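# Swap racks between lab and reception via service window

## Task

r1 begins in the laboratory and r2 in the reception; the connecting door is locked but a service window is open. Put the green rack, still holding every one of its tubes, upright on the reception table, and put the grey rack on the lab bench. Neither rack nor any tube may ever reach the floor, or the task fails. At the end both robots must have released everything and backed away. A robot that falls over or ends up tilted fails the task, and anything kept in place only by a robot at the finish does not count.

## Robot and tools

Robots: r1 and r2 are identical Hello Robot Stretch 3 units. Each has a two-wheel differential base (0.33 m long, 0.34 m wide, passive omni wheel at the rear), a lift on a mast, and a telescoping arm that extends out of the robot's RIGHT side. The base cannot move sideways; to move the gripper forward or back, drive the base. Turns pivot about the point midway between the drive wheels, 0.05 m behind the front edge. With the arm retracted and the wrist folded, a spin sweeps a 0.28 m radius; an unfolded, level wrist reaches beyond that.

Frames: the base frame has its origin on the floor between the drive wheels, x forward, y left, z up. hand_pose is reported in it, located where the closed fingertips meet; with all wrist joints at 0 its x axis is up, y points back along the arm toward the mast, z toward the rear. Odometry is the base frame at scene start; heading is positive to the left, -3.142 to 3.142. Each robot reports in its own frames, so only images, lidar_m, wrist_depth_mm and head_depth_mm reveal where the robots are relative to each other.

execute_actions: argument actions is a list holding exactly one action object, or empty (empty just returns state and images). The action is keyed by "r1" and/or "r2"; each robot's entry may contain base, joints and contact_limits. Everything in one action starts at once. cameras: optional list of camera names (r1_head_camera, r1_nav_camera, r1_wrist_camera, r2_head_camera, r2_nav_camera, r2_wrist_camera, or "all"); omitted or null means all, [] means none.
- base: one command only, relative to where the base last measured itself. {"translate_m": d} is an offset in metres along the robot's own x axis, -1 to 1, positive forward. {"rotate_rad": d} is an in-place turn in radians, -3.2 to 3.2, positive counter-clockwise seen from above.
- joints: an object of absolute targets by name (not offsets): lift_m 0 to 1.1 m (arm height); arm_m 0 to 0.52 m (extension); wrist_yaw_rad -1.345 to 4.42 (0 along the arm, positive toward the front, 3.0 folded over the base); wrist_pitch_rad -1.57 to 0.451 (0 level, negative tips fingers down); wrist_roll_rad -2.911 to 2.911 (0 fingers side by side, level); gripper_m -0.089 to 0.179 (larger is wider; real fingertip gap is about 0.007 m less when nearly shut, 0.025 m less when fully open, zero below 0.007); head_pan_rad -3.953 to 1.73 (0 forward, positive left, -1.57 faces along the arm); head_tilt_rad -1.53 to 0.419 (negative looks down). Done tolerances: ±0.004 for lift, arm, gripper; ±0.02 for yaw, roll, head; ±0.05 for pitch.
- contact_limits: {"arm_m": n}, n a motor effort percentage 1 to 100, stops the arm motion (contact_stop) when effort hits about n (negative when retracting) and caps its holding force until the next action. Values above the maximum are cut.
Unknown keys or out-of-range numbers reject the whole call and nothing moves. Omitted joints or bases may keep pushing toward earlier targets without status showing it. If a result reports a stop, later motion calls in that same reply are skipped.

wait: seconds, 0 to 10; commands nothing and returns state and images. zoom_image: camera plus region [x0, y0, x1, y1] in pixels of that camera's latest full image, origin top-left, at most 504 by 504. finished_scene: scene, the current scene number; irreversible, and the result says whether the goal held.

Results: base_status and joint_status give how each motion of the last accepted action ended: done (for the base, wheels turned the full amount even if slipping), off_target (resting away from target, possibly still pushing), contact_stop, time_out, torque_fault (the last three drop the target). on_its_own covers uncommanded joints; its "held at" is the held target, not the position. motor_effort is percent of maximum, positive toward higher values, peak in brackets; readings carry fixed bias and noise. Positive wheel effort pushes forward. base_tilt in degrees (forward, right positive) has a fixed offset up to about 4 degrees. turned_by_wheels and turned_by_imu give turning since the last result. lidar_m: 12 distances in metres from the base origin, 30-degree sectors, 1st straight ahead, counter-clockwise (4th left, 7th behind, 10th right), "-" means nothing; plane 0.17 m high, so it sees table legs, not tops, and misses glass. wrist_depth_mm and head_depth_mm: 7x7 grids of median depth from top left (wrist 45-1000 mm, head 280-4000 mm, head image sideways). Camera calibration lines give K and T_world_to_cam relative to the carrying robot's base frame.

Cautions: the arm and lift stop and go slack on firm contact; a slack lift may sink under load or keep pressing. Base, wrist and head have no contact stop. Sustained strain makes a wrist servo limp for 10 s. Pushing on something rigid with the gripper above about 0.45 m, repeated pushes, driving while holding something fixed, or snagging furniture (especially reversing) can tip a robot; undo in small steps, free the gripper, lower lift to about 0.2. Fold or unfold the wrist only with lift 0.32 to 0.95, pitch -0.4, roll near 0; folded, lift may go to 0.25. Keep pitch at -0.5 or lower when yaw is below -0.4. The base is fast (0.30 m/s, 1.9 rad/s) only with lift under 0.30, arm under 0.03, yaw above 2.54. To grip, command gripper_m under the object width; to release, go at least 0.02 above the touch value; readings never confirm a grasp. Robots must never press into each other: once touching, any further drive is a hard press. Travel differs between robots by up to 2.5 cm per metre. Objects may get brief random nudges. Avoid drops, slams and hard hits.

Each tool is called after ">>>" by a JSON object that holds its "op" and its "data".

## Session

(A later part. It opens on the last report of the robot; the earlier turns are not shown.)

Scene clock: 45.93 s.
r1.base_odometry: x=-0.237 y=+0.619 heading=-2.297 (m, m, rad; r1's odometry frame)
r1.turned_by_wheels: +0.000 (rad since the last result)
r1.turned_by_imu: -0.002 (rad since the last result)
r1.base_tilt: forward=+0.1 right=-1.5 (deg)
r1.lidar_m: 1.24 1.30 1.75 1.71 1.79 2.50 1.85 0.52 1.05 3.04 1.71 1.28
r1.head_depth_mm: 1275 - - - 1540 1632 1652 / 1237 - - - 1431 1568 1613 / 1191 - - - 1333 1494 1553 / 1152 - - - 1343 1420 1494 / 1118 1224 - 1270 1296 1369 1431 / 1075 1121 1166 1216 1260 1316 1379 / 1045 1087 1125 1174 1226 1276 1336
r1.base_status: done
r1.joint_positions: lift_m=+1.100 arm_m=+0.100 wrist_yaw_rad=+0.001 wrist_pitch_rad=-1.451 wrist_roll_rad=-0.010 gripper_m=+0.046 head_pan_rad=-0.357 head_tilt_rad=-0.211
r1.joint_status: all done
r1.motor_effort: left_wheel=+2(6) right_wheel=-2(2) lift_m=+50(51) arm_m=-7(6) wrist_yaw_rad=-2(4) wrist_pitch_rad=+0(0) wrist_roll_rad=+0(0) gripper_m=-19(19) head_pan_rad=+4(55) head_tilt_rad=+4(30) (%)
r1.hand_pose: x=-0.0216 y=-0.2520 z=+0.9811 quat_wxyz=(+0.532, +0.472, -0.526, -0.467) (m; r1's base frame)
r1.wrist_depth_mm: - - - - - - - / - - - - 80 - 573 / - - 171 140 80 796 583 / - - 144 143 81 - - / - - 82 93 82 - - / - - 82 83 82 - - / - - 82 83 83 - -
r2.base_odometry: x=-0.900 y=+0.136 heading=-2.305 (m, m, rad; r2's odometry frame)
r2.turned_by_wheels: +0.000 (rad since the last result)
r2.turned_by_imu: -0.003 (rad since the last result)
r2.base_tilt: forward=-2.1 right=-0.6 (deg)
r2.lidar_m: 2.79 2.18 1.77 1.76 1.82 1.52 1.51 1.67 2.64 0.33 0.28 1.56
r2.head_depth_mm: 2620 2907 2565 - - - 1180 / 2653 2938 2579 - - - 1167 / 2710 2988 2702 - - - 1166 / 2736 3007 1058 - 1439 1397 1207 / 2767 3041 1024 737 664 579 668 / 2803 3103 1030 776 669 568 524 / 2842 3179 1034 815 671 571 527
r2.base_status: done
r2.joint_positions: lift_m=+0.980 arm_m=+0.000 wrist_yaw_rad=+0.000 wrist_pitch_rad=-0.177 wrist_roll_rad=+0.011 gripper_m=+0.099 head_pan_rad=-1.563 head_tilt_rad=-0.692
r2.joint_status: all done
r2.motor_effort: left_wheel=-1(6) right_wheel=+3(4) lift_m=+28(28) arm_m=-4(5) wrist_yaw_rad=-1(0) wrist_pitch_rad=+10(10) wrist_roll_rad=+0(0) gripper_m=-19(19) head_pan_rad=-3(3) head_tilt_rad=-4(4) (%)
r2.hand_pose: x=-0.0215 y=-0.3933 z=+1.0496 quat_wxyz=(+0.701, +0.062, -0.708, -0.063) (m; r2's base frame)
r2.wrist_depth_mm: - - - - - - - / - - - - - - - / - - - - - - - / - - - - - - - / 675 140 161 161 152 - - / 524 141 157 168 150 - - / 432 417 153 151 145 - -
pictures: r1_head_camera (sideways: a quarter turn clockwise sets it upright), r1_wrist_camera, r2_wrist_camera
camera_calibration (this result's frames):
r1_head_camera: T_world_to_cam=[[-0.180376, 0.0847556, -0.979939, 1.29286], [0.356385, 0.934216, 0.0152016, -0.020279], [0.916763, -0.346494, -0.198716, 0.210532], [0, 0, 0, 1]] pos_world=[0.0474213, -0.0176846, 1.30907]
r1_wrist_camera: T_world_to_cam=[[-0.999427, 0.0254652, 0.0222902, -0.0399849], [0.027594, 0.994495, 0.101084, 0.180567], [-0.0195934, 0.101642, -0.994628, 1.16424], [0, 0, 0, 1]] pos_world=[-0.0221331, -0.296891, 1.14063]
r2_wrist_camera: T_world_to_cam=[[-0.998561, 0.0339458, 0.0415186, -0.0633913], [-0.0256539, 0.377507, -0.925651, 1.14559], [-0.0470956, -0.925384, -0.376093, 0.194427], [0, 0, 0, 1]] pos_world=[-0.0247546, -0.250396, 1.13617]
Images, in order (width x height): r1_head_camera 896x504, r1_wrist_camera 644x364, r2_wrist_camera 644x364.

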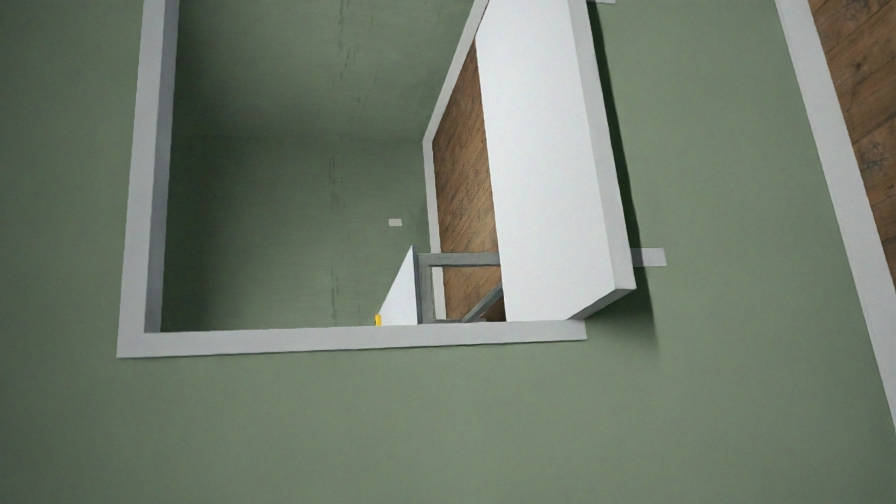

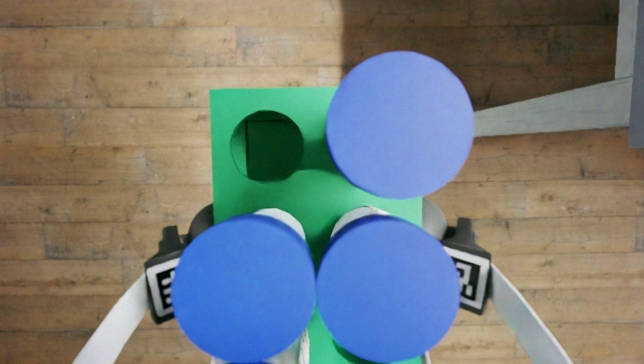

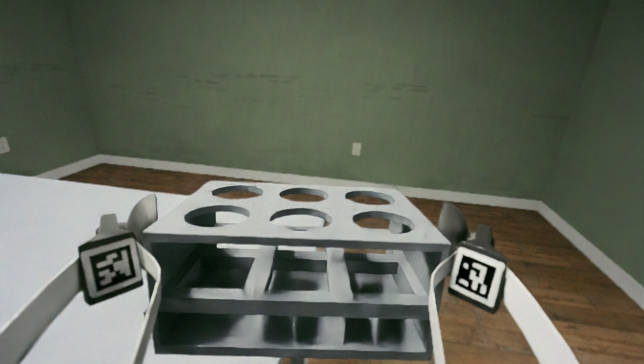

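>>> {"op": "execute_actions", "data": {"actions": [{"r1":{"base":{"rotate_rad":-0.585},"joints":{"head_pan_rad":-1.57,"head_tilt_rad":-0.7}},"r2":{"base":{"rotate_rad":0.655}}}], "cameras": []}}

>>> {"op": "execute_actions", "data": {"actions": [{"r1":{"base":{"translate_m":0.93}},"r2":{"base":{"translate_m":-1}}}], "cameras": []}}

>>> {"op": "execute_actions", "data": {"actions": [{"r1":{"base":{"rotate_rad":2.12},"joints":{"lift_m":1.06}},"r2":{"base":{"translate_m":-0.18}}}], "cameras": ["r1_nav_camera"]}}

>>> {"op": "execute_actions", "data": {"actions": [{"r1":{"joints":{"arm_m":0.2}},"r2":{"base":{"rotate_rad":-2.34}}}]}}

Scene clock: 48.63 s.
r1.base_odometry: x=-0.237 y=+0.619 heading=-2.882 (m, m, rad; r1's odometry frame)
r1.turned_by_wheels: -0.585 (rad since the last result)
r1.turned_by_imu: -0.592 (rad since the last result)
r1.base_tilt: forward=+0.0 right=-1.3 (deg)
r1.lidar_m: 1.30 1.24 1.28 1.68 1.71 1.76 2.36 1.86 0.52 1.05 3.04 1.82
r1.head_depth_mm: - - 1048 805 749 1376 1184 / - - - 781 678 349 1161 / - - - - 331 314 1172 / 3068 3412 1068 1874 331 315 1182 / 2954 3267 1111 1814 1595 1382 1193 / 2804 3094 2572 2005 1621 1385 1187 / 2658 2941 2580 2011 1631 1366 1190
r1.base_status: done
r1.joint_positions: lift_m=+1.100 arm_m=+0.100 wrist_yaw_rad=+0.001 wrist_pitch_rad=-1.451 wrist_roll_rad=-0.010 gripper_m=+0.046 head_pan_rad=-1.563 head_tilt_rad=-0.691
r1.joint_status: all done
r1.motor_effort: left_wheel=+3(7) right_wheel=-2(5) lift_m=+50(50) arm_m=-7(7) wrist_yaw_rad=-1(1) wrist_pitch_rad=+0(0) wrist_roll_rad=+0(0) gripper_m=-19(19) head_pan_rad=-5(55) head_tilt_rad=-5(28) (%)
r1.hand_pose: x=-0.0216 y=-0.2520 z=+0.9811 quat_wxyz=(+0.532, +0.472, -0.526, -0.467) (m; r1's base frame)
r1.wrist_depth_mm: - - - - - - - / - - - 930 80 - - / - - 171 141 80 - - / - - 144 142 81 - - / - - 82 93 82 - - / - - 82 83 82 - - / - - 82 83 83 - -
r2.base_odometry: x=-0.900 y=+0.136 heading=-1.650 (m, m, rad; r2's odometry frame)
r2.turned_by_wheels: +0.655 (rad since the last result)
r2.turned_by_imu: +0.667 (rad since the last result)
r2.base_tilt: forward=-2.2 right=-0.6 (deg)
r2.lidar_m: 2.01 1.76 1.76 1.68 1.51 1.52 1.81 2.97 0.28 0.29 1.58 2.80
r2.head_depth_mm: 3043 3185 1036 - - - 1166 / 3287 3323 1041 - - - 1141 / 3617 3414 1088 - - - 1145 / 3532 1388 1060 - 640 956 1213 / 3276 1393 1026 741 666 1372 1217 / 3005 1408 1030 811 725 1404 1217 / 2783 1428 1033 839 1654 1406 1223
r2.base_status: done
r2.joint_positions: lift_m=+0.980 arm_m=+0.000 wrist_yaw_rad=+0.000 wrist_pitch_rad=-0.177 wrist_roll_rad=+0.011 gripper_m=+0.099 head_pan_rad=-1.563 head_tilt_rad=-0.692
r2.joint_status: not commanded
r2.motor_effort: left_wheel=-1(6) right_wheel=+2(6) lift_m=+28(28) arm_m=-5(4) wrist_yaw_rad=+0(0) wrist_pitch_rad=+10(10) wrist_roll_rad=+0(0) gripper_m=-19(19) head_pan_rad=-4(3) head_tilt_rad=-4(4) (%)
r2.hand_pose: x=-0.0215 y=-0.3933 z=+1.0496 quat_wxyz=(+0.701, +0.062, -0.708, -0.063) (m; r2's base frame)
r2.wrist_depth_mm: - - - - - - - / - - - - - - - / - - - - - - - / - 962 981 - - - - / - 140 161 161 152 - - / - 142 157 168 150 581 628 / - 448 153 150 146 457 513
pictures: none
No camera images: the call's "cameras" was empty. Leave "cameras" out to get every camera's image.

Scene clock: 59.60 s.
r1.base_odometry: x=-1.135 y=+0.380 heading=-2.882 (m, m, rad; r1's odometry frame)
r1.turned_by_wheels: +0.000 (rad since the last result)
r1.turned_by_imu: -0.002 (rad since the last result)
r1.base_tilt: forward=+0.0 right=-1.4 (deg)
r1.lidar_m: 0.47 0.45 0.47 0.62 1.53 2.26 3.01 1.20 1.30 2.68 1.99 0.66
r1.head_depth_mm: - - 2560 1988 1613 1364 1186 / - - - 1917 1670 348 1184 / - - - - 330 314 1187 / 2591 2895 2603 1877 331 315 1183 / 2471 2807 2557 2001 1671 1371 1187 / 2335 2633 2609 1998 1630 1370 1187 / 2237 2456 2585 2006 1631 1381 1189
r1.base_status: done
r1.joint_positions: lift_m=+1.100 arm_m=+0.100 wrist_yaw_rad=+0.001 wrist_pitch_rad=-1.451 wrist_roll_rad=-0.010 gripper_m=+0.046 head_pan_rad=-1.563 head_tilt_rad=-0.691
r1.joint_status: not commanded
r1.motor_effort: left_wheel=+3(7) right_wheel=-2(3) lift_m=+50(49) arm_m=-7(7) wrist_yaw_rad=-2(2) wrist_pitch_rad=+0(0) wrist_roll_rad=+0(0) gripper_m=-19(18) head_pan_rad=-5(5) head_tilt_rad=-4(4) (%)
r1.hand_pose: x=-0.0216 y=-0.2520 z=+0.9811 quat_wxyz=(+0.532, +0.472, -0.526, -0.467) (m; r1's base frame)
r1.wrist_depth_mm: - - - - - - - / - - - - 80 - - / - - 171 140 80 - - / 927 - 145 142 81 - - / 841 - 82 93 82 - - / 755 875 82 83 82 - - / 673 900 82 83 83 - -
r2.base_odometry: x=-0.821 y=+1.133 heading=-1.651 (m, m, rad; r2's odometry frame)
r2.turned_by_wheels: +0.000 (rad since the last result)
r2.turned_by_imu: -0.003 (rad since the last result)
r2.base_tilt: forward=-2.1 right=-0.6 (deg)
r2.lidar_m: 2.84 2.49 1.57 0.95 0.84 0.84 1.00 1.82 2.24 2.65 0.82 0.92
r2.head_depth_mm: 2261 2491 2570 - - - 1181 / 2459 2721 2588 - - - 1162 / 2673 2917 2735 - - - 1171 / 2943 3141 2645 - 1580 1390 1211 / 3240 3414 2553 1824 1643 1395 1213 / 3618 3488 2575 1997 1651 1399 1220 / 3475 3503 2565 2017 1660 1343 1222
r2.base_status: done
r2.joint_positions: lift_m=+0.980 arm_m=+0.000 wrist_yaw_rad=+0.000 wrist_pitch_rad=-0.177 wrist_roll_rad=+0.011 gripper_m=+0.099 head_pan_rad=-1.563 head_tilt_rad=-0.692
r2.joint_status: not commanded
r2.motor_effort: left_wheel=+0(7) right_wheel=+3(4) lift_m=+28(28) arm_m=-5(5) wrist_yaw_rad=-1(0) wrist_pitch_rad=+10(10) wrist_roll_rad=+0(0) gripper_m=-19(19) head_pan_rad=-3(3) head_tilt_rad=-4(4) (%)
r2.hand_pose: x=-0.0215 y=-0.3933 z=+1.0496 quat_wxyz=(+0.701, +0.062, -0.708, -0.063) (m; r2's base frame)
r2.wrist_depth_mm: - - - - - - - / - - - - - - - / - - - - - - - / 981 - - - - - - / 674 140 162 161 152 - - / 543 142 158 168 150 - - / - - 153 150 146 - -
pictures: none
No camera images: the call's "cameras" was empty. Leave "cameras" out to get every camera's image.

Scene clock: 63.90 s.
r1.base_odometry: x=-1.135 y=+0.380 heading=-0.762 (m, m, rad; r1's odometry frame)
r1.turned_by_wheels: +2.120 (rad since the last result)
r1.turned_by_imu: +2.141 (rad since the last result)
r1.base_tilt: forward=-0.1 right=-1.4 (deg)
r1.lidar_m: 1.63 2.27 3.08 1.20 1.55 2.66 1.84 0.65 0.47 0.45 0.47 0.63
r1.head_depth_mm: - - - 756 617 520 482 / - - - 755 616 488 481 / - - - - 358 351 479 / 2519 3431 2696 782 339 329 480 / - 3488 2456 755 618 512 481 / - 3700 2573 758 619 523 480 / - 3611 2384 637 620 523 480
r1.base_status: done
r1.joint_positions: lift_m=+1.060 arm_m=+0.100 wrist_yaw_rad=+0.001 wrist_pitch_rad=-1.451 wrist_roll_rad=-0.010 gripper_m=+0.046 head_pan_rad=-1.563 head_tilt_rad=-0.691
r1.joint_status: all done
r1.motor_effort: left_wheel=-3(6) right_wheel=+3(9) lift_m=+33(46) arm_m=-7(7) wrist_yaw_rad=-1(2) wrist_pitch_rad=+0(0) wrist_roll_rad=+0(0) gripper_m=-19(18) head_pan_rad=-4(5) head_tilt_rad=-4(3) (%)
r1.hand_pose: x=-0.0216 y=-0.2520 z=+0.9416 quat_wxyz=(+0.532, +0.472, -0.526, -0.467) (m; r1's base frame)
r1.wrist_depth_mm: 295 297 295 299 297 301 300 / 300 300 300 300 80 302 304 / 649 304 171 141 80 307 309 / - 310 144 143 81 314 314 / - 315 82 93 82 - - / - - 82 83 82 - - / - - 82 83 83 - -
r2.base_odometry: x=-0.806 y=+1.312 heading=-1.651 (m, m, rad; r2's odometry frame)
r2.turned_by_wheels: +0.000 (rad since the last result)
r2.turned_by_imu: -0.001 (rad since the last result)
r2.base_tilt: forward=-2.1 right=-0.5 (deg)
r2.lidar_m: 1.11 2.63 1.34 0.81 0.72 0.72 0.85 1.56 2.11 2.49 0.93 1.09
r2.head_depth_mm: 2140 2358 2487 - - - 1175 / 2293 2543 2581 - - - 1161 / 2500 2812 2715 - - - 1167 / 2742 3043 2617 - 1573 1392 1211 / 3053 3268 2521 1834 1648 1400 1210 / 3403 3471 2568 1997 1645 1399 1215 / 3611 3539 2562 2000 1657 1407 1227
r2.base_status: done
r2.joint_positions: lift_m=+0.980 arm_m=+0.000 wrist_yaw_rad=+0.000 wrist_pitch_rad=-0.177 wrist_roll_rad=+0.011 gripper_m=+0.099 head_pan_rad=-1.563 head_tilt_rad=-0.692
r2.joint_status: not commanded
r2.motor_effort: left_wheel=-1(6) right_wheel=+3(5) lift_m=+28(28) arm_m=-4(4) wrist_yaw_rad=+0(1) wrist_pitch_rad=+10(10) wrist_roll_rad=+0(0) gripper_m=-19(19) head_pan_rad=-3(3) head_tilt_rad=-4(4) (%)
r2.hand_pose: x=-0.0215 y=-0.3933 z=+1.0496 quat_wxyz=(+0.701, +0.062, -0.708, -0.063) (m; r2's base frame)
r2.wrist_depth_mm: - - - - - - - / - - - - - - - / - - - - - - - / - - - - - - - / - 140 161 161 152 - - / - 142 157 168 150 - - / - - 153 150 146 - -
pictures: r1_nav_camera (sideways: a quarter turn counterclockwise sets it upright)
camera_calibration (this result's frames):
r1_nav_camera: T_world_to_cam=[[-0.00988642, -0.662229, 0.749236, -0.931542], [-0.999939, 0.0103118, -0.00408021, 0.0580077], [-0.00502394, -0.749231, -0.66229, 0.822893], [0, 0, 0, 1]] pos_world=[0.0529287, -0.000955576, 1.24318]
Images, in order (width x height): r1_nav_camera 672x504.

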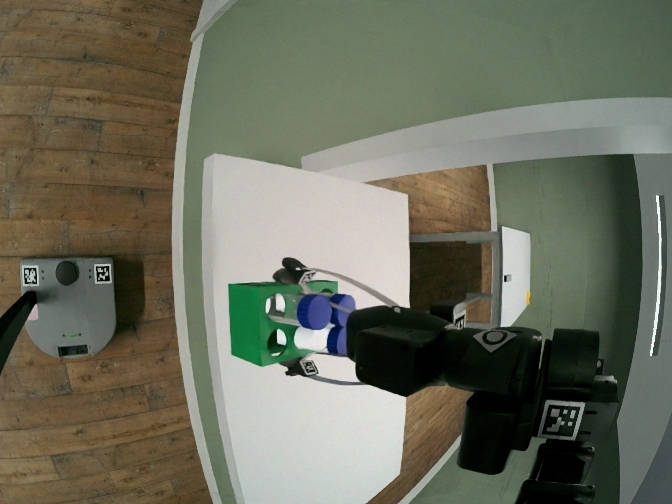

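Scene clock: 68.53 s.
r1.base_odometry: x=-1.135 y=+0.380 heading=-0.762 (m, m, rad; r1's odometry frame)
r1.turned_by_wheels: +0.000 (rad since the last result)
r1.turned_by_imu: -0.001 (rad since the last result)
r1.base_tilt: forward=+0.0 right=-1.4 (deg)
r1.lidar_m: 1.62 2.27 3.08 1.21 1.54 2.66 1.83 0.65 0.47 0.45 0.47 0.63
r1.head_depth_mm: - - 2568 755 618 520 484 / - - 1596 757 604 521 481 / - - - 432 423 523 480 / 2512 3443 2571 405 425 522 480 / - 3423 2488 760 610 523 479 / - 3633 2570 759 620 523 480 / - 3672 2389 638 619 523 480
r1.base_status: not commanded
r1.joint_positions: lift_m=+1.060 arm_m=+0.200 wrist_yaw_rad=+0.001 wrist_pitch_rad=-1.451 wrist_roll_rad=-0.010 gripper_m=+0.046 head_pan_rad=-1.563 head_tilt_rad=-0.691
r1.joint_status: all done
r1.motor_effort: left_wheel=-2(3) right_wheel=+4(4) lift_m=+34(33) arm_m=+8(8) wrist_yaw_rad=-1(1) wrist_pitch_rad=+0(0) wrist_roll_rad=+0(0) gripper_m=-19(19) head_pan_rad=-6(5) head_tilt_rad=-4(4) (%)
r1.hand_pose: x=-0.0216 y=-0.3511 z=+0.9416 quat_wxyz=(+0.532, +0.472, -0.526, -0.467) (m; r1's base frame)
r1.wrist_depth_mm: 292 295 297 297 298 301 299 / 298 300 300 297 80 305 306 / 305 303 171 140 80 307 309 / - 310 145 142 81 314 315 / - 313 82 94 82 318 317 / - 315 82 83 82 320 325 / - - 82 83 83 - -
r2.base_odometry: x=-0.806 y=+1.312 heading=+2.293 (m, m, rad; r2's odometry frame)
r2.turned_by_wheels: -2.340 (rad since the last result)
r2.turned_by_imu: -2.386 (rad since the last result)
r2.base_tilt: forward=-2.1 right=-0.6 (deg)
r2.lidar_m: 2.10 2.22 3.15 0.93 3.57 2.69 2.29 0.97 0.73 0.72 0.75 1.08
r2.head_depth_mm: 2268 2414 969 - - - 1182 / 2543 3360 976 - - - 1166 / 2544 3421 1023 - - - 1162 / 2862 3261 987 - 1138 1312 1212 / - 3462 955 691 1088 1317 1218 / - 3540 929 757 1093 1320 1215 / 713 710 792 876 1092 1323 1223
r2.base_status: done
r2.joint_positions: lift_m=+0.980 arm_m=+0.000 wrist_yaw_rad=+0.000 wrist_pitch_rad=-0.177 wrist_roll_rad=+0.011 gripper_m=+0.099 head_pan_rad=-1.563 head_tilt_rad=-0.692
r2.joint_status: not commanded
r2.motor_effort: left_wheel=+3(8) right_wheel=-3(6) lift_m=+28(28) arm_m=-3(4) wrist_yaw_rad=+0(0) wrist_pitch_rad=+10(10) wrist_roll_rad=+0(0) gripper_m=-19(19) head_pan_rad=-3(3) head_tilt_rad=-4(4) (%)
r2.hand_pose: x=-0.0215 y=-0.3933 z=+1.0496 quat_wxyz=(+0.701, +0.062, -0.708, -0.063) (m; r2's base frame)
r2.wrist_depth_mm: 431 431 - - - 651 - / 466 455 - - - - - / 492 489 - - - - - / 527 519 634 - - 859 - / 565 140 162 161 153 724 708 / 618 142 157 168 150 535 543 / 665 383 153 150 146 423 436
pictures: r1_head_camera (sideways: a quarter turn clockwise sets it upright), r1_nav_camera (sideways: a quarter turn counterclockwise sets it upright), r1_wrist_camera, r2_head_camera (sideways: a quarter turn clockwise sets it upright), r2_nav_camera (sideways: a quarter turn counterclockwise sets it upright), r2_wrist_camera
camera_calibration (this result's frames):
r1_head_camera: T_world_to_cam=[[0.0115132, 0.628982, -0.777334, 1.02736], [0.999932, -0.00584803, 0.0100782, -0.0175265], [0.00179314, -0.777397, -0.629007, 0.776041], [0, 0, 0, 1]] pos_world=[0.00430545, -0.0430041, 1.28692]
r1_nav_camera: T_world_to_cam=[[-0.00989628, -0.662249, 0.749218, -0.931518], [-0.999938, 0.010327, -0.00407971, 0.0580071], [-0.00503543, -0.749212, -0.662311, 0.82292], [0, 0, 0, 1]] pos_world=[0.0529287, -0.000954671, 1.24318]
r1_wrist_camera: T_world_to_cam=[[-0.999414, 0.0259798, 0.0222919, -0.0364064], [0.0281062, 0.994481, 0.101085, 0.283092], [-0.0195427, 0.101652, -0.994628, 1.13507], [0, 0, 0, 1]] pos_world=[-0.0221594, -0.395965, 1.10116]
r2_head_camera: T_world_to_cam=[[0.034244, 0.650861, -0.758424, 1.00674], [0.999373, -0.015509, 0.0318138, -0.0513833], [0.00894397, -0.759038, -0.650984, 0.802551], [0, 0, 0, 1]] pos_world=[0.00969832, -0.0468775, 1.28762]
r2_nav_camera: T_world_to_cam=[[-0.054085, -0.623201, 0.78019, -0.969137], [-0.997287, -0.00535848, -0.073415, 0.145827], [0.0499329, -0.782044, -0.62122, 0.761849], [0, 0, 0, 1]] pos_world=[0.0549748, -0.00738633, 1.24009]
r2_wrist_camera: T_world_to_cam=[[-0.998561, 0.0339458, 0.0415185, -0.0633914], [-0.0256538, 0.377507, -0.925651, 1.14559], [-0.0470955, -0.925385, -0.376092, 0.194432], [0, 0, 0, 1]] pos_world=[-0.0247546, -0.25039, 1.13617]
Images, in order (width x height): r1_head_camera 896x504, r1_nav_camera 672x504, r1_wrist_camera 644x364, r2_head_camera 896x504, r2_nav_camera 672x504, r2_wrist_camera 644x364.

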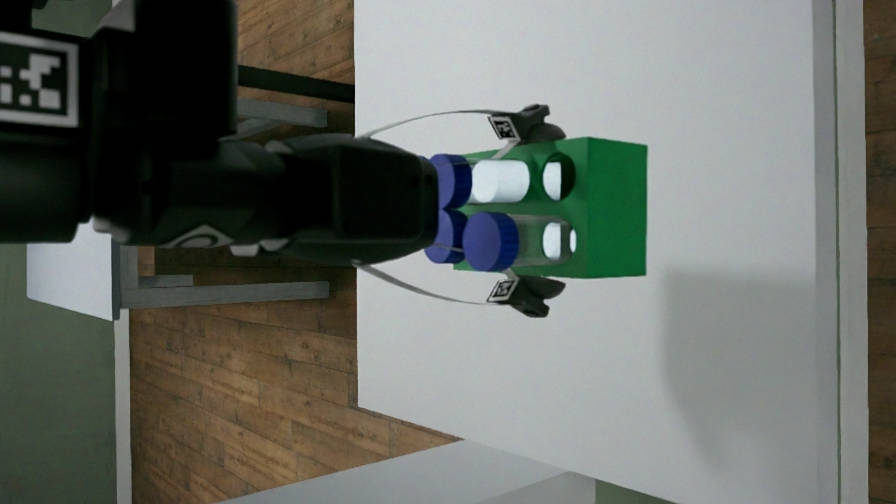

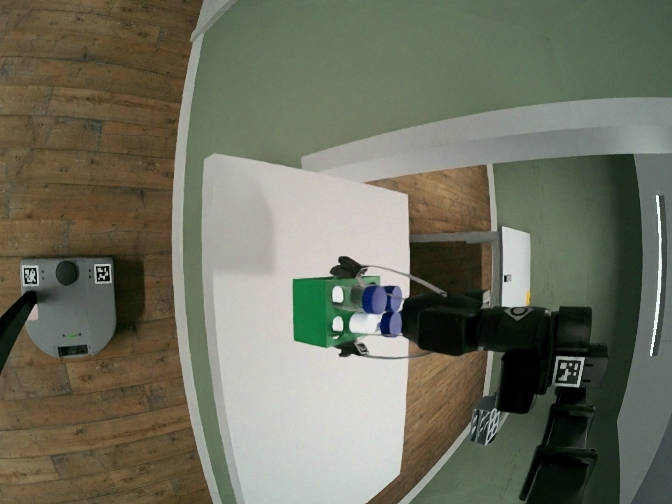

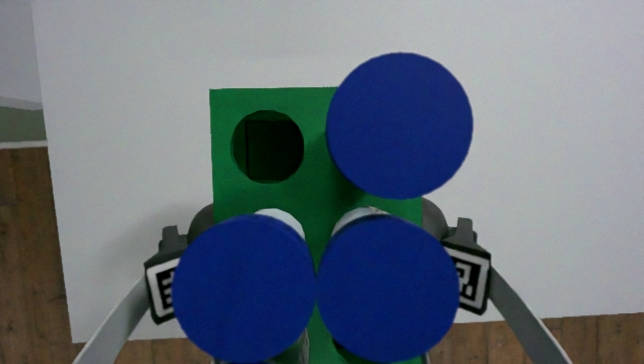

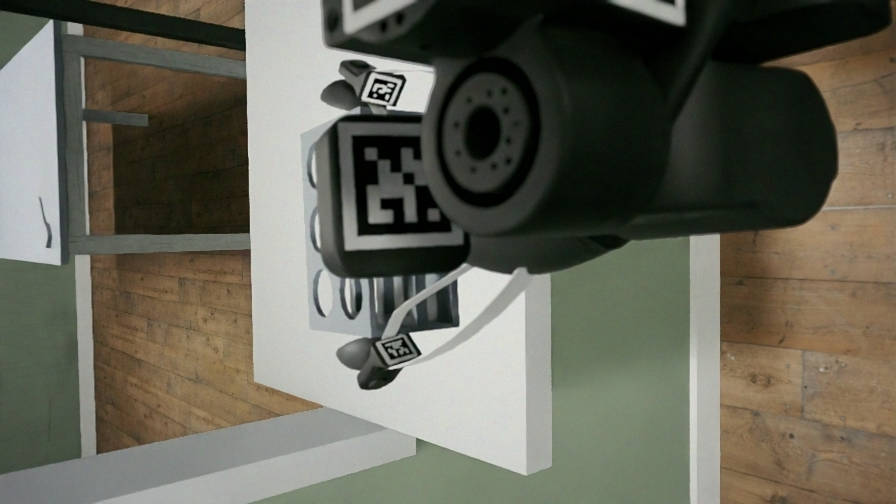

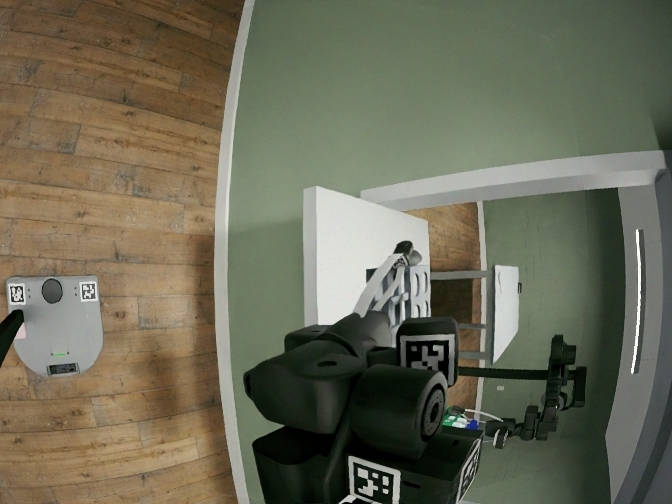

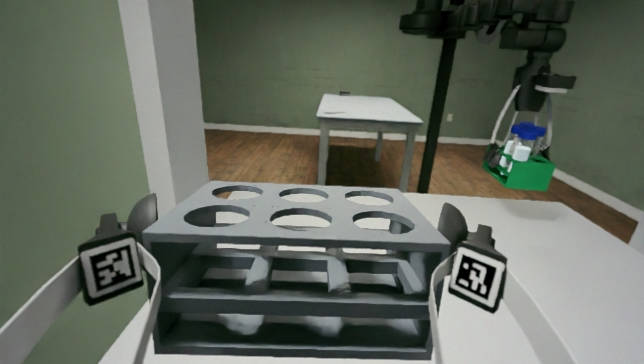

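>>> {"op": "execute_actions", "data": {"actions": [{"r1":{"joints":{"arm_m":0.52,"lift_m":0.985}},"r2":{"joints":{"arm_m":0.4,"lift_m":0.81}}}], "cameras": []}}

>>> {"op": "execute_actions", "data": {"actions": [{"r1":{"joints":{"lift_m":0.957}},"r2":{"joints":{"lift_m":0.769}}}], "cameras": []}}

>>> {"op": "execute_actions", "data": {"actions": [{"r1":{"joints":{"gripper_m":0.179}},"r2":{"joints":{"gripper_m":0.179}}}], "cameras": ["r1_wrist_camera","r2_wrist_camera"]}}

>>> {"op": "execute_actions", "data": {"actions": [{"r1":{"joints":{"arm_m":0.2,"lift_m":1.06}},"r2":{"joints":{"arm_m":0.1,"lift_m":1.09}}}], "cameras": []}}

>>> {"op": "execute_actions", "data": {"actions": [{"r1":{"base":{"translate_m":-0.39},"joints":{"wrist_yaw_rad":1.57}},"r2":{"base":{"translate_m":-0.39},"joints":{"wrist_pitch_rad":-1.45,"arm_m":0.3}}}], "cameras": []}}

>>> {"op": "execute_actions", "data": {"actions": [{"r1":{"joints":{"arm_m":0.35}},"r2":{"joints":{"arm_m":0.47}}}], "cameras": ["r1_wrist_camera","r2_wrist_camera","r1_head_camera","r2_head_camera"]}}

Scene clock: 73.23 s.
r1.base_odometry: x=-1.135 y=+0.380 heading=-0.762 (m, m, rad; r1's odometry frame)
r1.turned_by_wheels: +0.000 (rad since the last result)
r1.turned_by_imu: -0.001 (rad since the last result)
r1.base_tilt: forward=+0.0 right=-1.4 (deg)
r1.lidar_m: 1.62 2.27 3.07 1.20 1.55 2.67 1.84 0.65 0.47 0.45 0.47 0.63
r1.head_depth_mm: - - 2453 754 618 521 484 / - 2962 2365 758 617 522 481 / - 3339 2477 733 617 521 480 / 2805 3428 799 733 618 523 480 / - 3449 2456 756 619 523 479 / - 3638 2566 762 621 523 480 / - 3623 2405 636 618 523 480
r1.base_status: not commanded
r1.joint_positions: lift_m=+0.985 arm_m=+0.520 wrist_yaw_rad=+0.000 wrist_pitch_rad=-1.451 wrist_roll_rad=-0.010 gripper_m=+0.046 head_pan_rad=-1.563 head_tilt_rad=-0.691
r1.joint_status: all done
r1.motor_effort: left_wheel=-2(2) right_wheel=+3(3) lift_m=+34(34) arm_m=+8(8) wrist_yaw_rad=-1(2) wrist_pitch_rad=+0(0) wrist_roll_rad=+0(0) gripper_m=-18(18) head_pan_rad=-4(5) head_tilt_rad=-4(4) (%)
r1.hand_pose: x=-0.0216 y=-0.6711 z=+0.8666 quat_wxyz=(+0.531, +0.472, -0.526, -0.467) (m; r1's base frame)
r1.wrist_depth_mm: 222 222 223 223 223 225 225 / 223 225 223 226 80 227 228 / 227 228 171 140 80 232 232 / 230 230 145 142 81 235 236 / 234 234 82 93 82 239 238 / 237 238 82 83 82 241 243 / 241 243 82 83 82 246 247
r2.base_odometry: x=-0.806 y=+1.312 heading=+2.293 (m, m, rad; r2's odometry frame)
r2.turned_by_wheels: +0.000 (rad since the last result)
r2.turned_by_imu: -0.001 (rad since the last result)
r2.base_tilt: forward=-2.1 right=-0.6 (deg)
r2.lidar_m: 2.10 2.22 3.15 0.93 3.56 2.70 2.30 0.97 0.73 0.72 0.76 1.08
r2.head_depth_mm: 2255 2430 931 780 - 1296 1188 / 2760 3405 - 721 1097 1306 1206 / 2536 3402 - 734 1084 1302 1204 / 2859 3241 - 738 1088 1305 1214 / - 3495 919 754 1088 1301 1213 / - 3489 927 756 1092 1317 1220 / 712 711 792 875 1094 1323 1226
r2.base_status: not commanded
r2.joint_positions: lift_m=+0.810 arm_m=+0.400 wrist_yaw_rad=+0.000 wrist_pitch_rad=-0.178 wrist_roll_rad=+0.011 gripper_m=+0.099 head_pan_rad=-1.563 head_tilt_rad=-0.692
r2.joint_status: all done
r2.motor_effort: left_wheel=+3(4) right_wheel=-3(3) lift_m=+20(29) arm_m=+6(8) wrist_yaw_rad=+0(0) wrist_pitch_rad=+10(10) wrist_roll_rad=+0(0) gripper_m=-19(19) head_pan_rad=-3(3) head_tilt_rad=-4(4) (%)
r2.hand_pose: x=-0.0215 y=-0.7925 z=+0.8799 quat_wxyz=(+0.701, +0.063, -0.708, -0.063) (m; r2's base frame)
r2.wrist_depth_mm: - - - - - - - / - - - - - - - / - - - - - - - / - - 437 - - - - / - 140 162 161 152 355 355 / 245 142 157 168 150 266 268 / 194 190 153 151 145 211 218
pictures: none
No camera images: the call's "cameras" was empty. Leave "cameras" out to get every camera's image.

Scene clock: 74.43 s.
r1.base_odometry: x=-1.135 y=+0.380 heading=-0.762 (m, m, rad; r1's odometry frame)
r1.turned_by_wheels: +0.000 (rad since the last result)
r1.turned_by_imu: +0.000 (rad since the last result)
r1.base_tilt: forward=+0.0 right=-1.3 (deg)
r1.lidar_m: 1.63 2.27 3.08 1.20 1.55 2.67 1.84 0.64 0.47 0.45 0.47 0.63
r1.head_depth_mm: - - 2457 753 616 521 483 / - 2953 2372 756 616 521 482 / 3121 3222 2439 734 619 521 479 / 2779 3443 899 734 618 522 480 / - 3415 2481 759 620 523 479 / - 3694 2547 760 619 522 479 / - 3652 2383 638 620 523 479
r1.base_status: not commanded
r1.joint_positions: lift_m=+0.957 arm_m=+0.520 wrist_yaw_rad=+0.000 wrist_pitch_rad=-1.451 wrist_roll_rad=-0.010 gripper_m=+0.046 head_pan_rad=-1.563 head_tilt_rad=-0.691
r1.joint_status: all done
r1.motor_effort: left_wheel=-2(3) right_wheel=+4(3) lift_m=+33(33) arm_m=+8(8) wrist_yaw_rad=+0(1) wrist_pitch_rad=+0(0) wrist_roll_rad=+0(0) gripper_m=-18(18) head_pan_rad=-5(5) head_tilt_rad=-3(4) (%)
r1.hand_pose: x=-0.0216 y=-0.6711 z=+0.8386 quat_wxyz=(+0.531, +0.472, -0.526, -0.467) (m; r1's base frame)
r1.wrist_depth_mm: 193 194 195 196 196 198 198 / 197 198 197 197 80 200 201 / 199 200 171 140 80 203 204 / 202 203 144 142 81 206 207 / 205 206 82 94 82 209 210 / 209 208 82 83 82 213 214 / 211 213 82 83 82 217 216
r2.base_odometry: x=-0.806 y=+1.312 heading=+2.293 (m, m, rad; r2's odometry frame)
r2.turned_by_wheels: +0.000 (rad since the last result)
r2.turned_by_imu: +0.000 (rad since the last result)
r2.base_tilt: forward=-2.1 right=-0.5 (deg)
r2.lidar_m: 2.10 2.22 3.16 0.93 3.58 2.69 2.30 0.97 0.74 0.72 0.75 1.08
r2.head_depth_mm: 2289 2422 930 757 - - 1180 / 2749 3370 973 - 1109 1295 1200 / 2553 3409 1019 711 1084 1302 1205 / 2852 3285 1027 726 1089 1313 1216 / - 3471 957 754 1087 1319 1215 / - 3527 926 756 1094 1313 1225 / 714 712 790 875 1093 1321 1218
r2.base_status: not commanded
r2.joint_positions: lift_m=+0.769 arm_m=+0.400 wrist_yaw_rad=+0.000 wrist_pitch_rad=-0.167 wrist_roll_rad=+0.011 gripper_m=+0.099 head_pan_rad=-1.563 head_tilt_rad=-0.692
r2.joint_status: all done
r2.motor_effort: left_wheel=+3(3) right_wheel=-3(3) lift_m=+18(19) arm_m=+6(6) wrist_yaw_rad=-1(0) wrist_pitch_rad=+6(10) wrist_roll_rad=+0(0) gripper_m=-19(19) head_pan_rad=-3(3) head_tilt_rad=-4(4) (%)
r2.hand_pose: x=-0.0215 y=-0.7933 z=+0.8416 quat_wxyz=(+0.701, +0.059, -0.708, -0.060) (m; r2's base frame)
r2.wrist_depth_mm: - - - - - - - / - - - - - - - / - - - - - - - / - 343 201 334 385 401 422 / 238 140 152 154 148 282 280 / - 141 143 155 149 211 208 / 151 149 147 149 151 163 168
pictures: none
No camera images: the call's "cameras" was empty. Leave "cameras" out to get every camera's image.

Scene clock: 76.27 s.
r1.base_odometry: x=-1.135 y=+0.380 heading=-0.762 (m, m, rad; r1's odometry frame)
r1.turned_by_wheels: +0.000 (rad since the last result)
r1.turned_by_imu: +0.000 (rad since the last result)
r1.base_tilt: forward=-0.1 right=-1.3 (deg)
r1.lidar_m: 1.62 2.27 3.06 1.21 1.54 2.67 1.84 0.65 0.47 0.45 0.47 0.63
r1.head_depth_mm: - - 2474 755 616 520 484 / - 2976 2382 757 617 521 482 / 3139 3249 2479 734 616 521 481 / 2829 3424 866 735 619 521 479 / - 3440 2555 759 617 523 480 / - 3736 2573 757 619 524 480 / - 3726 2400 637 618 522 479
r1.base_status: not commanded
r1.joint_positions: lift_m=+0.957 arm_m=+0.520 wrist_yaw_rad=+0.000 wrist_pitch_rad=-1.451 wrist_roll_rad=-0.010 gripper_m=+0.179 head_pan_rad=-1.563 head_tilt_rad=-0.691
r1.joint_status: all done
r1.motor_effort: left_wheel=-2(3) right_wheel=+4(3) lift_m=+33(33) arm_m=+8(8) wrist_yaw_rad=+0(0) wrist_pitch_rad=+0(0) wrist_roll_rad=+0(0) gripper_m=+1(89) head_pan_rad=-5(5) head_tilt_rad=-3(3) (%)
r1.hand_pose: x=-0.0216 y=-0.6711 z=+0.8386 quat_wxyz=(+0.531, +0.472, -0.526, -0.467) (m; r1's base frame)
r1.wrist_depth_mm: 194 195 195 196 197 198 198 / 197 198 198 197 81 200 201 / 200 200 196 141 82 204 204 / 203 203 145 144 83 205 207 / 206 207 90 135 85 209 210 / - 211 85 86 85 213 213 / 213 213 86 134 86 215 217
r2.base_odometry: x=-0.806 y=+1.312 heading=+2.293 (m, m, rad; r2's odometry frame)
r2.turned_by_wheels: +0.000 (rad since the last result)
r2.turned_by_imu: +0.000 (rad since the last result)
r2.base_tilt: forward=-2.2 right=-0.6 (deg)
r2.lidar_m: 2.10 2.21 3.14 0.93 3.55 2.68 2.29 0.97 0.73 0.72 0.76 1.08
r2.head_depth_mm: 2293 2426 926 760 - - 1179 / 2753 3354 968 - 1110 1301 1198 / 2545 3438 1020 715 1085 1302 1211 / 2866 3245 1026 726 1087 1311 1208 / - 3464 956 752 1088 1307 1220 / - 3502 924 758 1095 1316 1218 / 714 710 790 875 1095 1322 1221
r2.base_status: not commanded
r2.joint_positions: lift_m=+0.769 arm_m=+0.400 wrist_yaw_rad=+0.000 wrist_pitch_rad=-0.168 wrist_roll_rad=+0.011 gripper_m=+0.179 head_pan_rad=-1.563 head_tilt_rad=-0.692
r2.joint_status: all done
r2.motor_effort: left_wheel=+3(2) right_wheel=-3(3) lift_m=+19(19) arm_m=+6(6) wrist_yaw_rad=+0(0) wrist_pitch_rad=+7(7) wrist_roll_rad=+0(0) gripper_m=+0(85) head_pan_rad=-3(3) head_tilt_rad=-4(4) (%)
r2.hand_pose: x=-0.0215 y=-0.7932 z=+0.8413 quat_wxyz=(+0.701, +0.059, -0.708, -0.060) (m; r2's base frame)
r2.wrist_depth_mm: - - - - - - - / - - - - - - - / - - - - - - - / - 341 205 333 381 395 416 / 256 184 153 158 164 286 279 / - 171 156 159 154 - 210 / 151 148 149 152 150 163 168
pictures: r1_wrist_camera, r2_wrist_camera
camera_calibration (this result's frames):
r1_wrist_camera: T_world_to_cam=[[-0.999397, 0.0266242, 0.0222916, -0.0253683], [0.0287472, 0.994464, 0.101073, 0.611751], [-0.0194772, 0.101653, -0.994629, 1.06517], [0, 0, 0, 1]] pos_world=[-0.0221926, -0.715967, 0.998183]
r2_wrist_camera: T_world_to_cam=[[-0.998561, 0.034312, 0.0412185, -0.0406275], [-0.0256533, 0.369347, -0.928937, 1.10001], [-0.0470976, -0.928658, -0.367935, -0.263381], [0, 0, 0, 1]] pos_world=[-0.0247548, -0.649481, 0.926605]
Images, in order (width x height): r1_wrist_camera 644x364, r2_wrist_camera 644x364.

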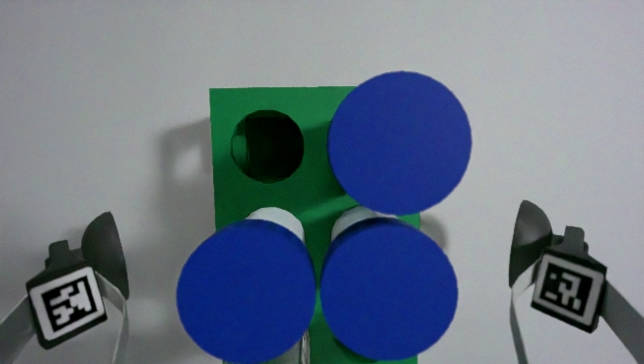

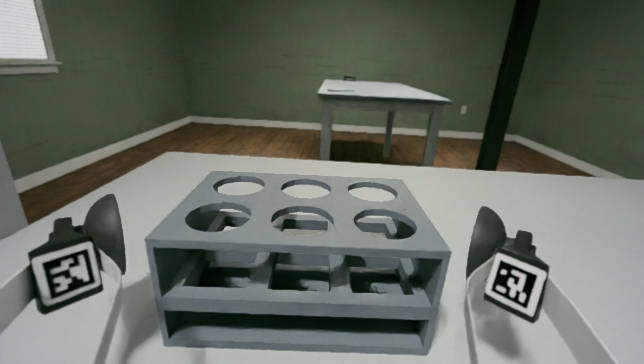

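Scene clock: 80.03 s.
r1.base_odometry: x=-1.135 y=+0.380 heading=-0.762 (m, m, rad; r1's odometry frame)
r1.turned_by_wheels: +0.000 (rad since the last result)
r1.turned_by_imu: -0.001 (rad since the last result)
r1.base_tilt: forward=-0.1 right=-1.4 (deg)
r1.lidar_m: 1.63 2.27 3.09 1.21 1.54 2.66 1.84 0.65 0.47 0.45 0.47 0.64
r1.head_depth_mm: - - 2573 754 616 520 485 / - - 1595 754 616 522 482 / - - - 735 618 522 481 / 2495 3412 2579 733 618 523 479 / - 3433 2511 783 619 523 480 / - 3689 2615 759 620 524 479 / - 3664 2381 638 621 523 480
r1.base_status: not commanded
r1.joint_positions: lift_m=+1.060 arm_m=+0.200 wrist_yaw_rad=+0.000 wrist_pitch_rad=-1.451 wrist_roll_rad=-0.010 gripper_m=+0.179 head_pan_rad=-1.563 head_tilt_rad=-0.691
r1.joint_status: all done
r1.motor_effort: left_wheel=-2(2) right_wheel=+4(3) lift_m=+47(49) arm_m=-7(8) wrist_yaw_rad=+0(1) wrist_pitch_rad=+0(0) wrist_roll_rad=+0(0) gripper_m=+0(0) head_pan_rad=-5(5) head_tilt_rad=-4(3) (%)
r1.hand_pose: x=-0.0216 y=-0.3520 z=+0.9412 quat_wxyz=(+0.532, +0.472, -0.526, -0.467) (m; r1's base frame)
r1.wrist_depth_mm: 295 294 295 298 297 301 298 / 299 300 298 301 302 303 303 / 306 304 303 303 307 309 309 / - 308 309 310 312 312 313 / - 312 315 314 316 317 316 / - 317 321 320 319 322 322 / - 323 - 324 - - -
r2.base_odometry: x=-0.806 y=+1.312 heading=+2.293 (m, m, rad; r2's odometry frame)
r2.turned_by_wheels: +0.000 (rad since the last result)
r2.turned_by_imu: -0.001 (rad since the last result)
r2.base_tilt: forward=-2.1 right=-0.6 (deg)
r2.lidar_m: 2.10 2.21 3.15 0.93 3.56 2.70 2.29 0.97 0.74 0.72 0.76 1.07
r2.head_depth_mm: - - 933 739 1079 1295 1198 / - - 904 742 1079 1301 1204 / - - 867 745 1084 1309 1205 / - - 872 749 1087 1306 1209 / - 3280 954 755 1088 1311 1214 / - 3344 925 756 1092 1314 1218 / 715 712 791 875 1100 1322 1217
r2.base_status: not commanded
r2.joint_positions: lift_m=+1.090 arm_m=+0.100 wrist_yaw_rad=+0.000 wrist_pitch_rad=-0.168 wrist_roll_rad=+0.011 gripper_m=+0.179 head_pan_rad=-1.563 head_tilt_rad=-0.692
r2.joint_status: all done
r2.motor_effort: left_wheel=+3(4) right_wheel=-3(3) lift_m=+27(29) arm_m=-5(7) wrist_yaw_rad=+0(0) wrist_pitch_rad=+7(7) wrist_roll_rad=+0(0) gripper_m=+0(0) head_pan_rad=-3(3) head_tilt_rad=-4(4) (%)
r2.hand_pose: x=-0.0215 y=-0.4939 z=+1.1618 quat_wxyz=(+0.701, +0.059, -0.708, -0.060) (m; r2's base frame)
r2.wrist_depth_mm: 339 386 - - - - - / 363 391 - - - 643 - / 387 401 - - - - - / 413 409 - - - - - / 433 447 - - - - - / - 478 664 677 696 - 806 / 519 504 533 542 558 569 586
pictures: none
No camera images: the call's "cameras" was empty. Leave "cameras" out to get every camera's image.

Scene clock: 85.17 s.
r1.base_odometry: x=-1.418 y=+0.649 heading=-0.762 (m, m, rad; r1's odometry frame)
r1.turned_by_wheels: +0.000 (rad since the last result)
r1.turned_by_imu: -0.001 (rad since the last result)
r1.base_tilt: forward=+0.0 right=-1.3 (deg)
r1.lidar_m: 1.64 2.67 1.29 1.20 3.09 2.26 1.86 0.65 0.47 0.46 0.47 0.64
r1.head_depth_mm: - 3622 2538 755 616 520 1095 / - - - 757 617 522 1094 / - - - 732 618 516 1087 / 2530 3291 2472 757 618 512 1081 / 2507 3516 2587 758 620 523 1087 / 2561 3097 2331 760 618 523 1080 / - 3289 2609 760 620 524 486
r1.base_status: done
r1.joint_positions: lift_m=+1.060 arm_m=+0.200 wrist_yaw_rad=+1.568 wrist_pitch_rad=-1.451 wrist_roll_rad=-0.010 gripper_m=+0.179 head_pan_rad=-1.563 head_tilt_rad=-0.691
r1.joint_status: all done
r1.motor_effort: left_wheel=-2(7) right_wheel=+3(5) lift_m=+47(47) arm_m=-7(7) wrist_yaw_rad=+2(3) wrist_pitch_rad=+0(0) wrist_roll_rad=+0(0) gripper_m=+0(0) head_pan_rad=-5(5) head_tilt_rad=-4(4) (%)
r1.hand_pose: x=-0.0148 y=-0.3456 z=+0.9412 quat_wxyz=(+0.706, +0.705, -0.039, +0.044) (m; r1's base frame)
r1.wrist_depth_mm: - - 295 297 299 299 300 / - - 300 302 301 305 304 / - - 304 306 306 309 309 / - - 310 311 311 314 315 / - - 313 315 314 276 318 / - - 319 321 320 287 321 / - - 321 325 322 264 327
r2.base_odometry: x=-0.548 y=+1.020 heading=+2.293 (m, m, rad; r2's odometry frame)
r2.turned_by_wheels: +0.000 (rad since the last result)
r2.turned_by_imu: -0.001 (rad since the last result)
r2.base_tilt: forward=-2.1 right=-0.6 (deg)
r2.lidar_m: 2.49 2.62 1.03 0.97 3.04 2.30 2.25 0.94 0.71 0.70 0.73 1.05
r2.head_depth_mm: - 3328 927 737 1046 1277 1195 / - 3401 969 718 1047 1288 1204 / 2329 2997 925 682 1048 1289 1204 / - - 948 748 1055 1296 1206 / 2649 3191 959 752 1056 1300 1213 / - 3187 959 755 1057 1303 1219 / 1237 3397 966 762 1060 1306 1219
r2.base_status: done
r2.joint_positions: lift_m=+1.090 arm_m=+0.300 wrist_yaw_rad=+0.000 wrist_pitch_rad=-1.446 wrist_roll_rad=+0.011 gripper_m=+0.179 head_pan_rad=-1.563 head_tilt_rad=-0.692
r2.joint_status: all done
r2.motor_effort: left_wheel=+3(4) right_wheel=-2(8) lift_m=+28(28) arm_m=+7(7) wrist_yaw_rad=+0(0) wrist_pitch_rad=-1(6) wrist_roll_rad=+0(0) gripper_m=+0(1) head_pan_rad=-3(3) head_tilt_rad=-4(4) (%)
r2.hand_pose: x=-0.0216 y=-0.4527 z=+0.9712 quat_wxyz=(+0.527, +0.465, -0.533, -0.471) (m; r2's base frame)
r2.wrist_depth_mm: 315 321 324 326 214 337 350 / 321 326 329 276 334 343 523 / 327 331 333 335 338 343 975 / - - - - 344 350 - / - - - - - - - / - - - - - - - / - - - - - - -
pictures: none
No camera images: the call's "cameras" was empty. Leave "cameras" out to get every camera's image.

Scene clock: 87.67 s.
r1.base_odometry: x=-1.418 y=+0.649 heading=-0.762 (m, m, rad; r1's odometry frame)
r1.turned_by_wheels: +0.000 (rad since the last result)
r1.turned_by_imu: -0.001 (rad since the last result)
r1.base_tilt: forward=-0.1 right=-1.3 (deg)
r1.lidar_m: 1.64 2.67 1.30 1.20 3.11 2.26 1.85 0.65 0.47 0.45 0.47 0.64
r1.head_depth_mm: - 3668 2576 752 615 520 1090 / - 3642 2585 757 616 520 1091 / - - 2461 758 616 523 1092 / 2501 3322 2572 758 619 522 1082 / 2538 3304 2557 760 619 523 1086 / 2524 3116 2344 761 619 524 1081 / - 3308 2488 760 620 523 487
r1.base_status: not commanded
r1.joint_positions: lift_m=+1.060 arm_m=+0.350 wrist_yaw_rad=+1.569 wrist_pitch_rad=-1.451 wrist_roll_rad=-0.010 gripper_m=+0.179 head_pan_rad=-1.563 head_tilt_rad=-0.691
r1.joint_status: all done
r1.motor_effort: left_wheel=-2(2) right_wheel=+3(4) lift_m=+47(47) arm_m=+8(10) wrist_yaw_rad=+0(2) wrist_pitch_rad=+0(0) wrist_roll_rad=+0(0) gripper_m=+0(0) head_pan_rad=-5(6) head_tilt_rad=-4(4) (%)
r1.hand_pose: x=-0.0148 y=-0.4947 z=+0.9412 quat_wxyz=(+0.706, +0.705, -0.039, +0.045) (m; r1's base frame)
r1.wrist_depth_mm: 293 296 296 297 297 298 299 / 298 299 302 300 300 303 302 / 304 305 304 304 304 307 308 / 307 307 309 308 311 311 311 / 312 311 311 278 317 317 316 / - 317 320 258 318 321 321 / 325 324 323 261 323 326 330
r2.base_odometry: x=-0.548 y=+1.020 heading=+2.293 (m, m, rad; r2's odometry frame)
r2.turned_by_wheels: +0.000 (rad since the last result)
r2.turned_by_imu: +0.000 (rad since the last result)
r2.base_tilt: forward=-2.2 right=-0.6 (deg)
r2.lidar_m: 2.49 2.63 1.04 0.97 3.05 2.30 2.25 0.94 0.71 0.70 0.74 1.05
r2.head_depth_mm: - 3372 932 737 1045 1282 1202 / - 3360 935 722 1042 1281 1201 / 2550 3111 942 682 1051 1289 1211 / - 3243 947 749 1054 1296 1212 / 2622 3184 920 754 1056 1298 1215 / - 3196 961 756 1059 1307 1220 / - 3382 967 759 1062 1309 1222
r2.base_status: not commanded
r2.joint_positions: lift_m=+1.090 arm_m=+0.470 wrist_yaw_rad=+0.000 wrist_pitch_rad=-1.446 wrist_roll_rad=+0.011 gripper_m=+0.179 head_pan_rad=-1.563 head_tilt_rad=-0.692
r2.joint_status: all done
r2.motor_effort: left_wheel=+3(3) right_wheel=-2(2) lift_m=+27(27) arm_m=+6(8) wrist_yaw_rad=+0(0) wrist_pitch_rad=-1(1) wrist_roll_rad=+0(0) gripper_m=+0(0) head_pan_rad=-3(3) head_tilt_rad=-4(4) (%)
r2.hand_pose: x=-0.0216 y=-0.6225 z=+0.9712 quat_wxyz=(+0.527, +0.465, -0.533, -0.471) (m; r2's base frame)
r2.wrist_depth_mm: 315 320 323 328 332 338 339 / 320 324 328 333 337 340 322 / 323 330 332 336 340 345 318 / 329 333 335 339 311 352 869 / 331 334 339 285 313 357 - / - 342 346 274 355 - - / - - - 352 365 - -
pictures: r1_head_camera (sideways: a quarter turn clockwise sets it upright), r1_wrist_camera, r2_head_camera (sideways: a quarter turn clockwise sets it upright), r2_wrist_camera
camera_calibration (this result's frames):
r1_head_camera: T_world_to_cam=[[0.011571, 0.629098, -0.77724, 1.02724], [0.999932, -0.00594276, 0.0100762, -0.0175238], [0.00171994, -0.777303, -0.629124, 0.776194], [0, 0, 0, 1]] pos_world=[0.00430143, -0.0430016, 1.28691]
r1_wrist_camera: T_world_to_cam=[[-0.0285961, -0.999342, 0.0222915, -0.518745], [-0.994405, 0.0307092, 0.101068, -0.0661156], [-0.101687, -0.0192766, -0.99463, 1.08832], [0, 0, 0, 1]] pos_world=[0.0300877, -0.495395, 1.10072]
r2_head_camera: T_world_to_cam=[[0.0343018, 0.650858, -0.758424, 1.00674], [0.999372, -0.0155978, 0.0318138, -0.0513833], [0.00887656, -0.759039, -0.650984, 0.802552], [0, 0, 0, 1]] pos_world=[0.00969415, -0.0468778, 1.28762]
r2_wrist_camera: T_world_to_cam=[[-0.99856, -0.0287449, 0.0452868, -0.0951888], [-0.024799, 0.996038, 0.0854034, 0.562663], [-0.0475623, 0.0841574, -0.995317, 1.18273], [0, 0, 0, 1]] pos_world=[-0.0248448, -0.662706, 1.13345]
Images, in order (width x height): r1_head_camera 896x504, r1_wrist_camera 644x364, r2_head_camera 896x504, r2_wrist_camera 644x364.

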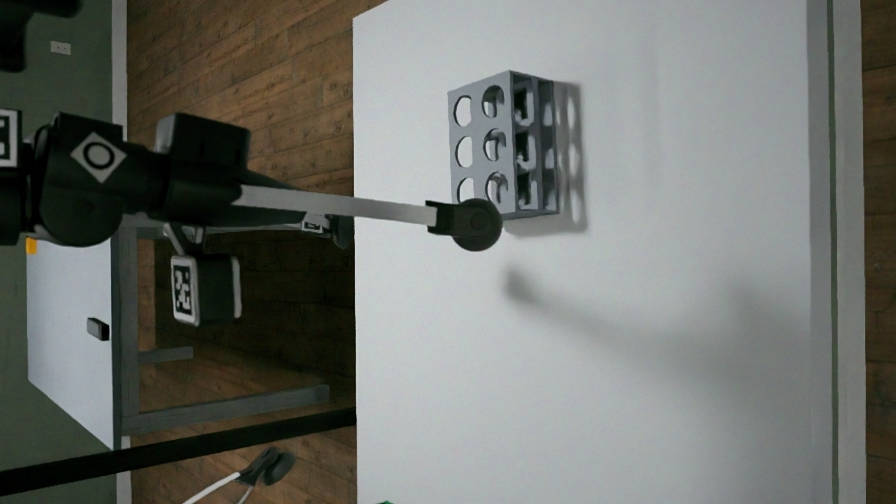

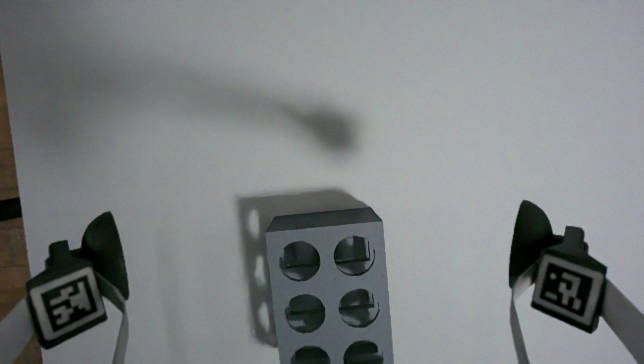

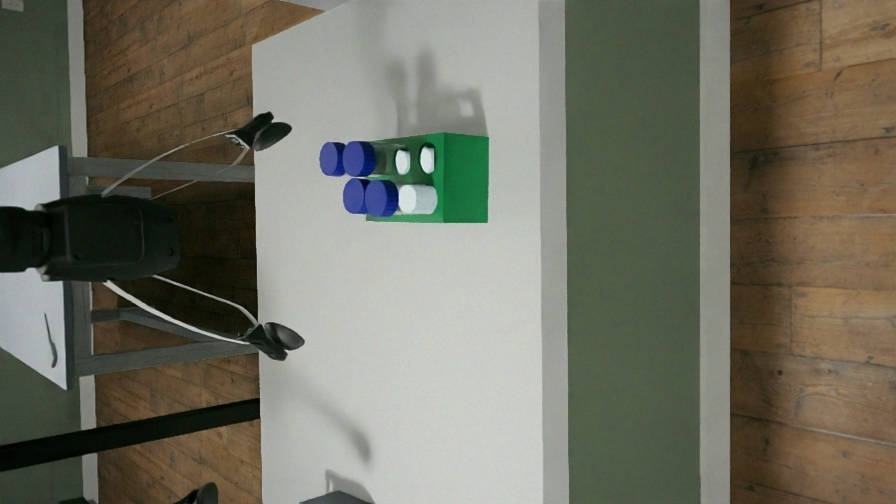

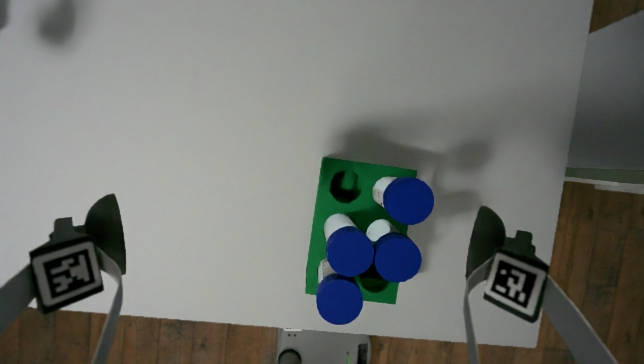

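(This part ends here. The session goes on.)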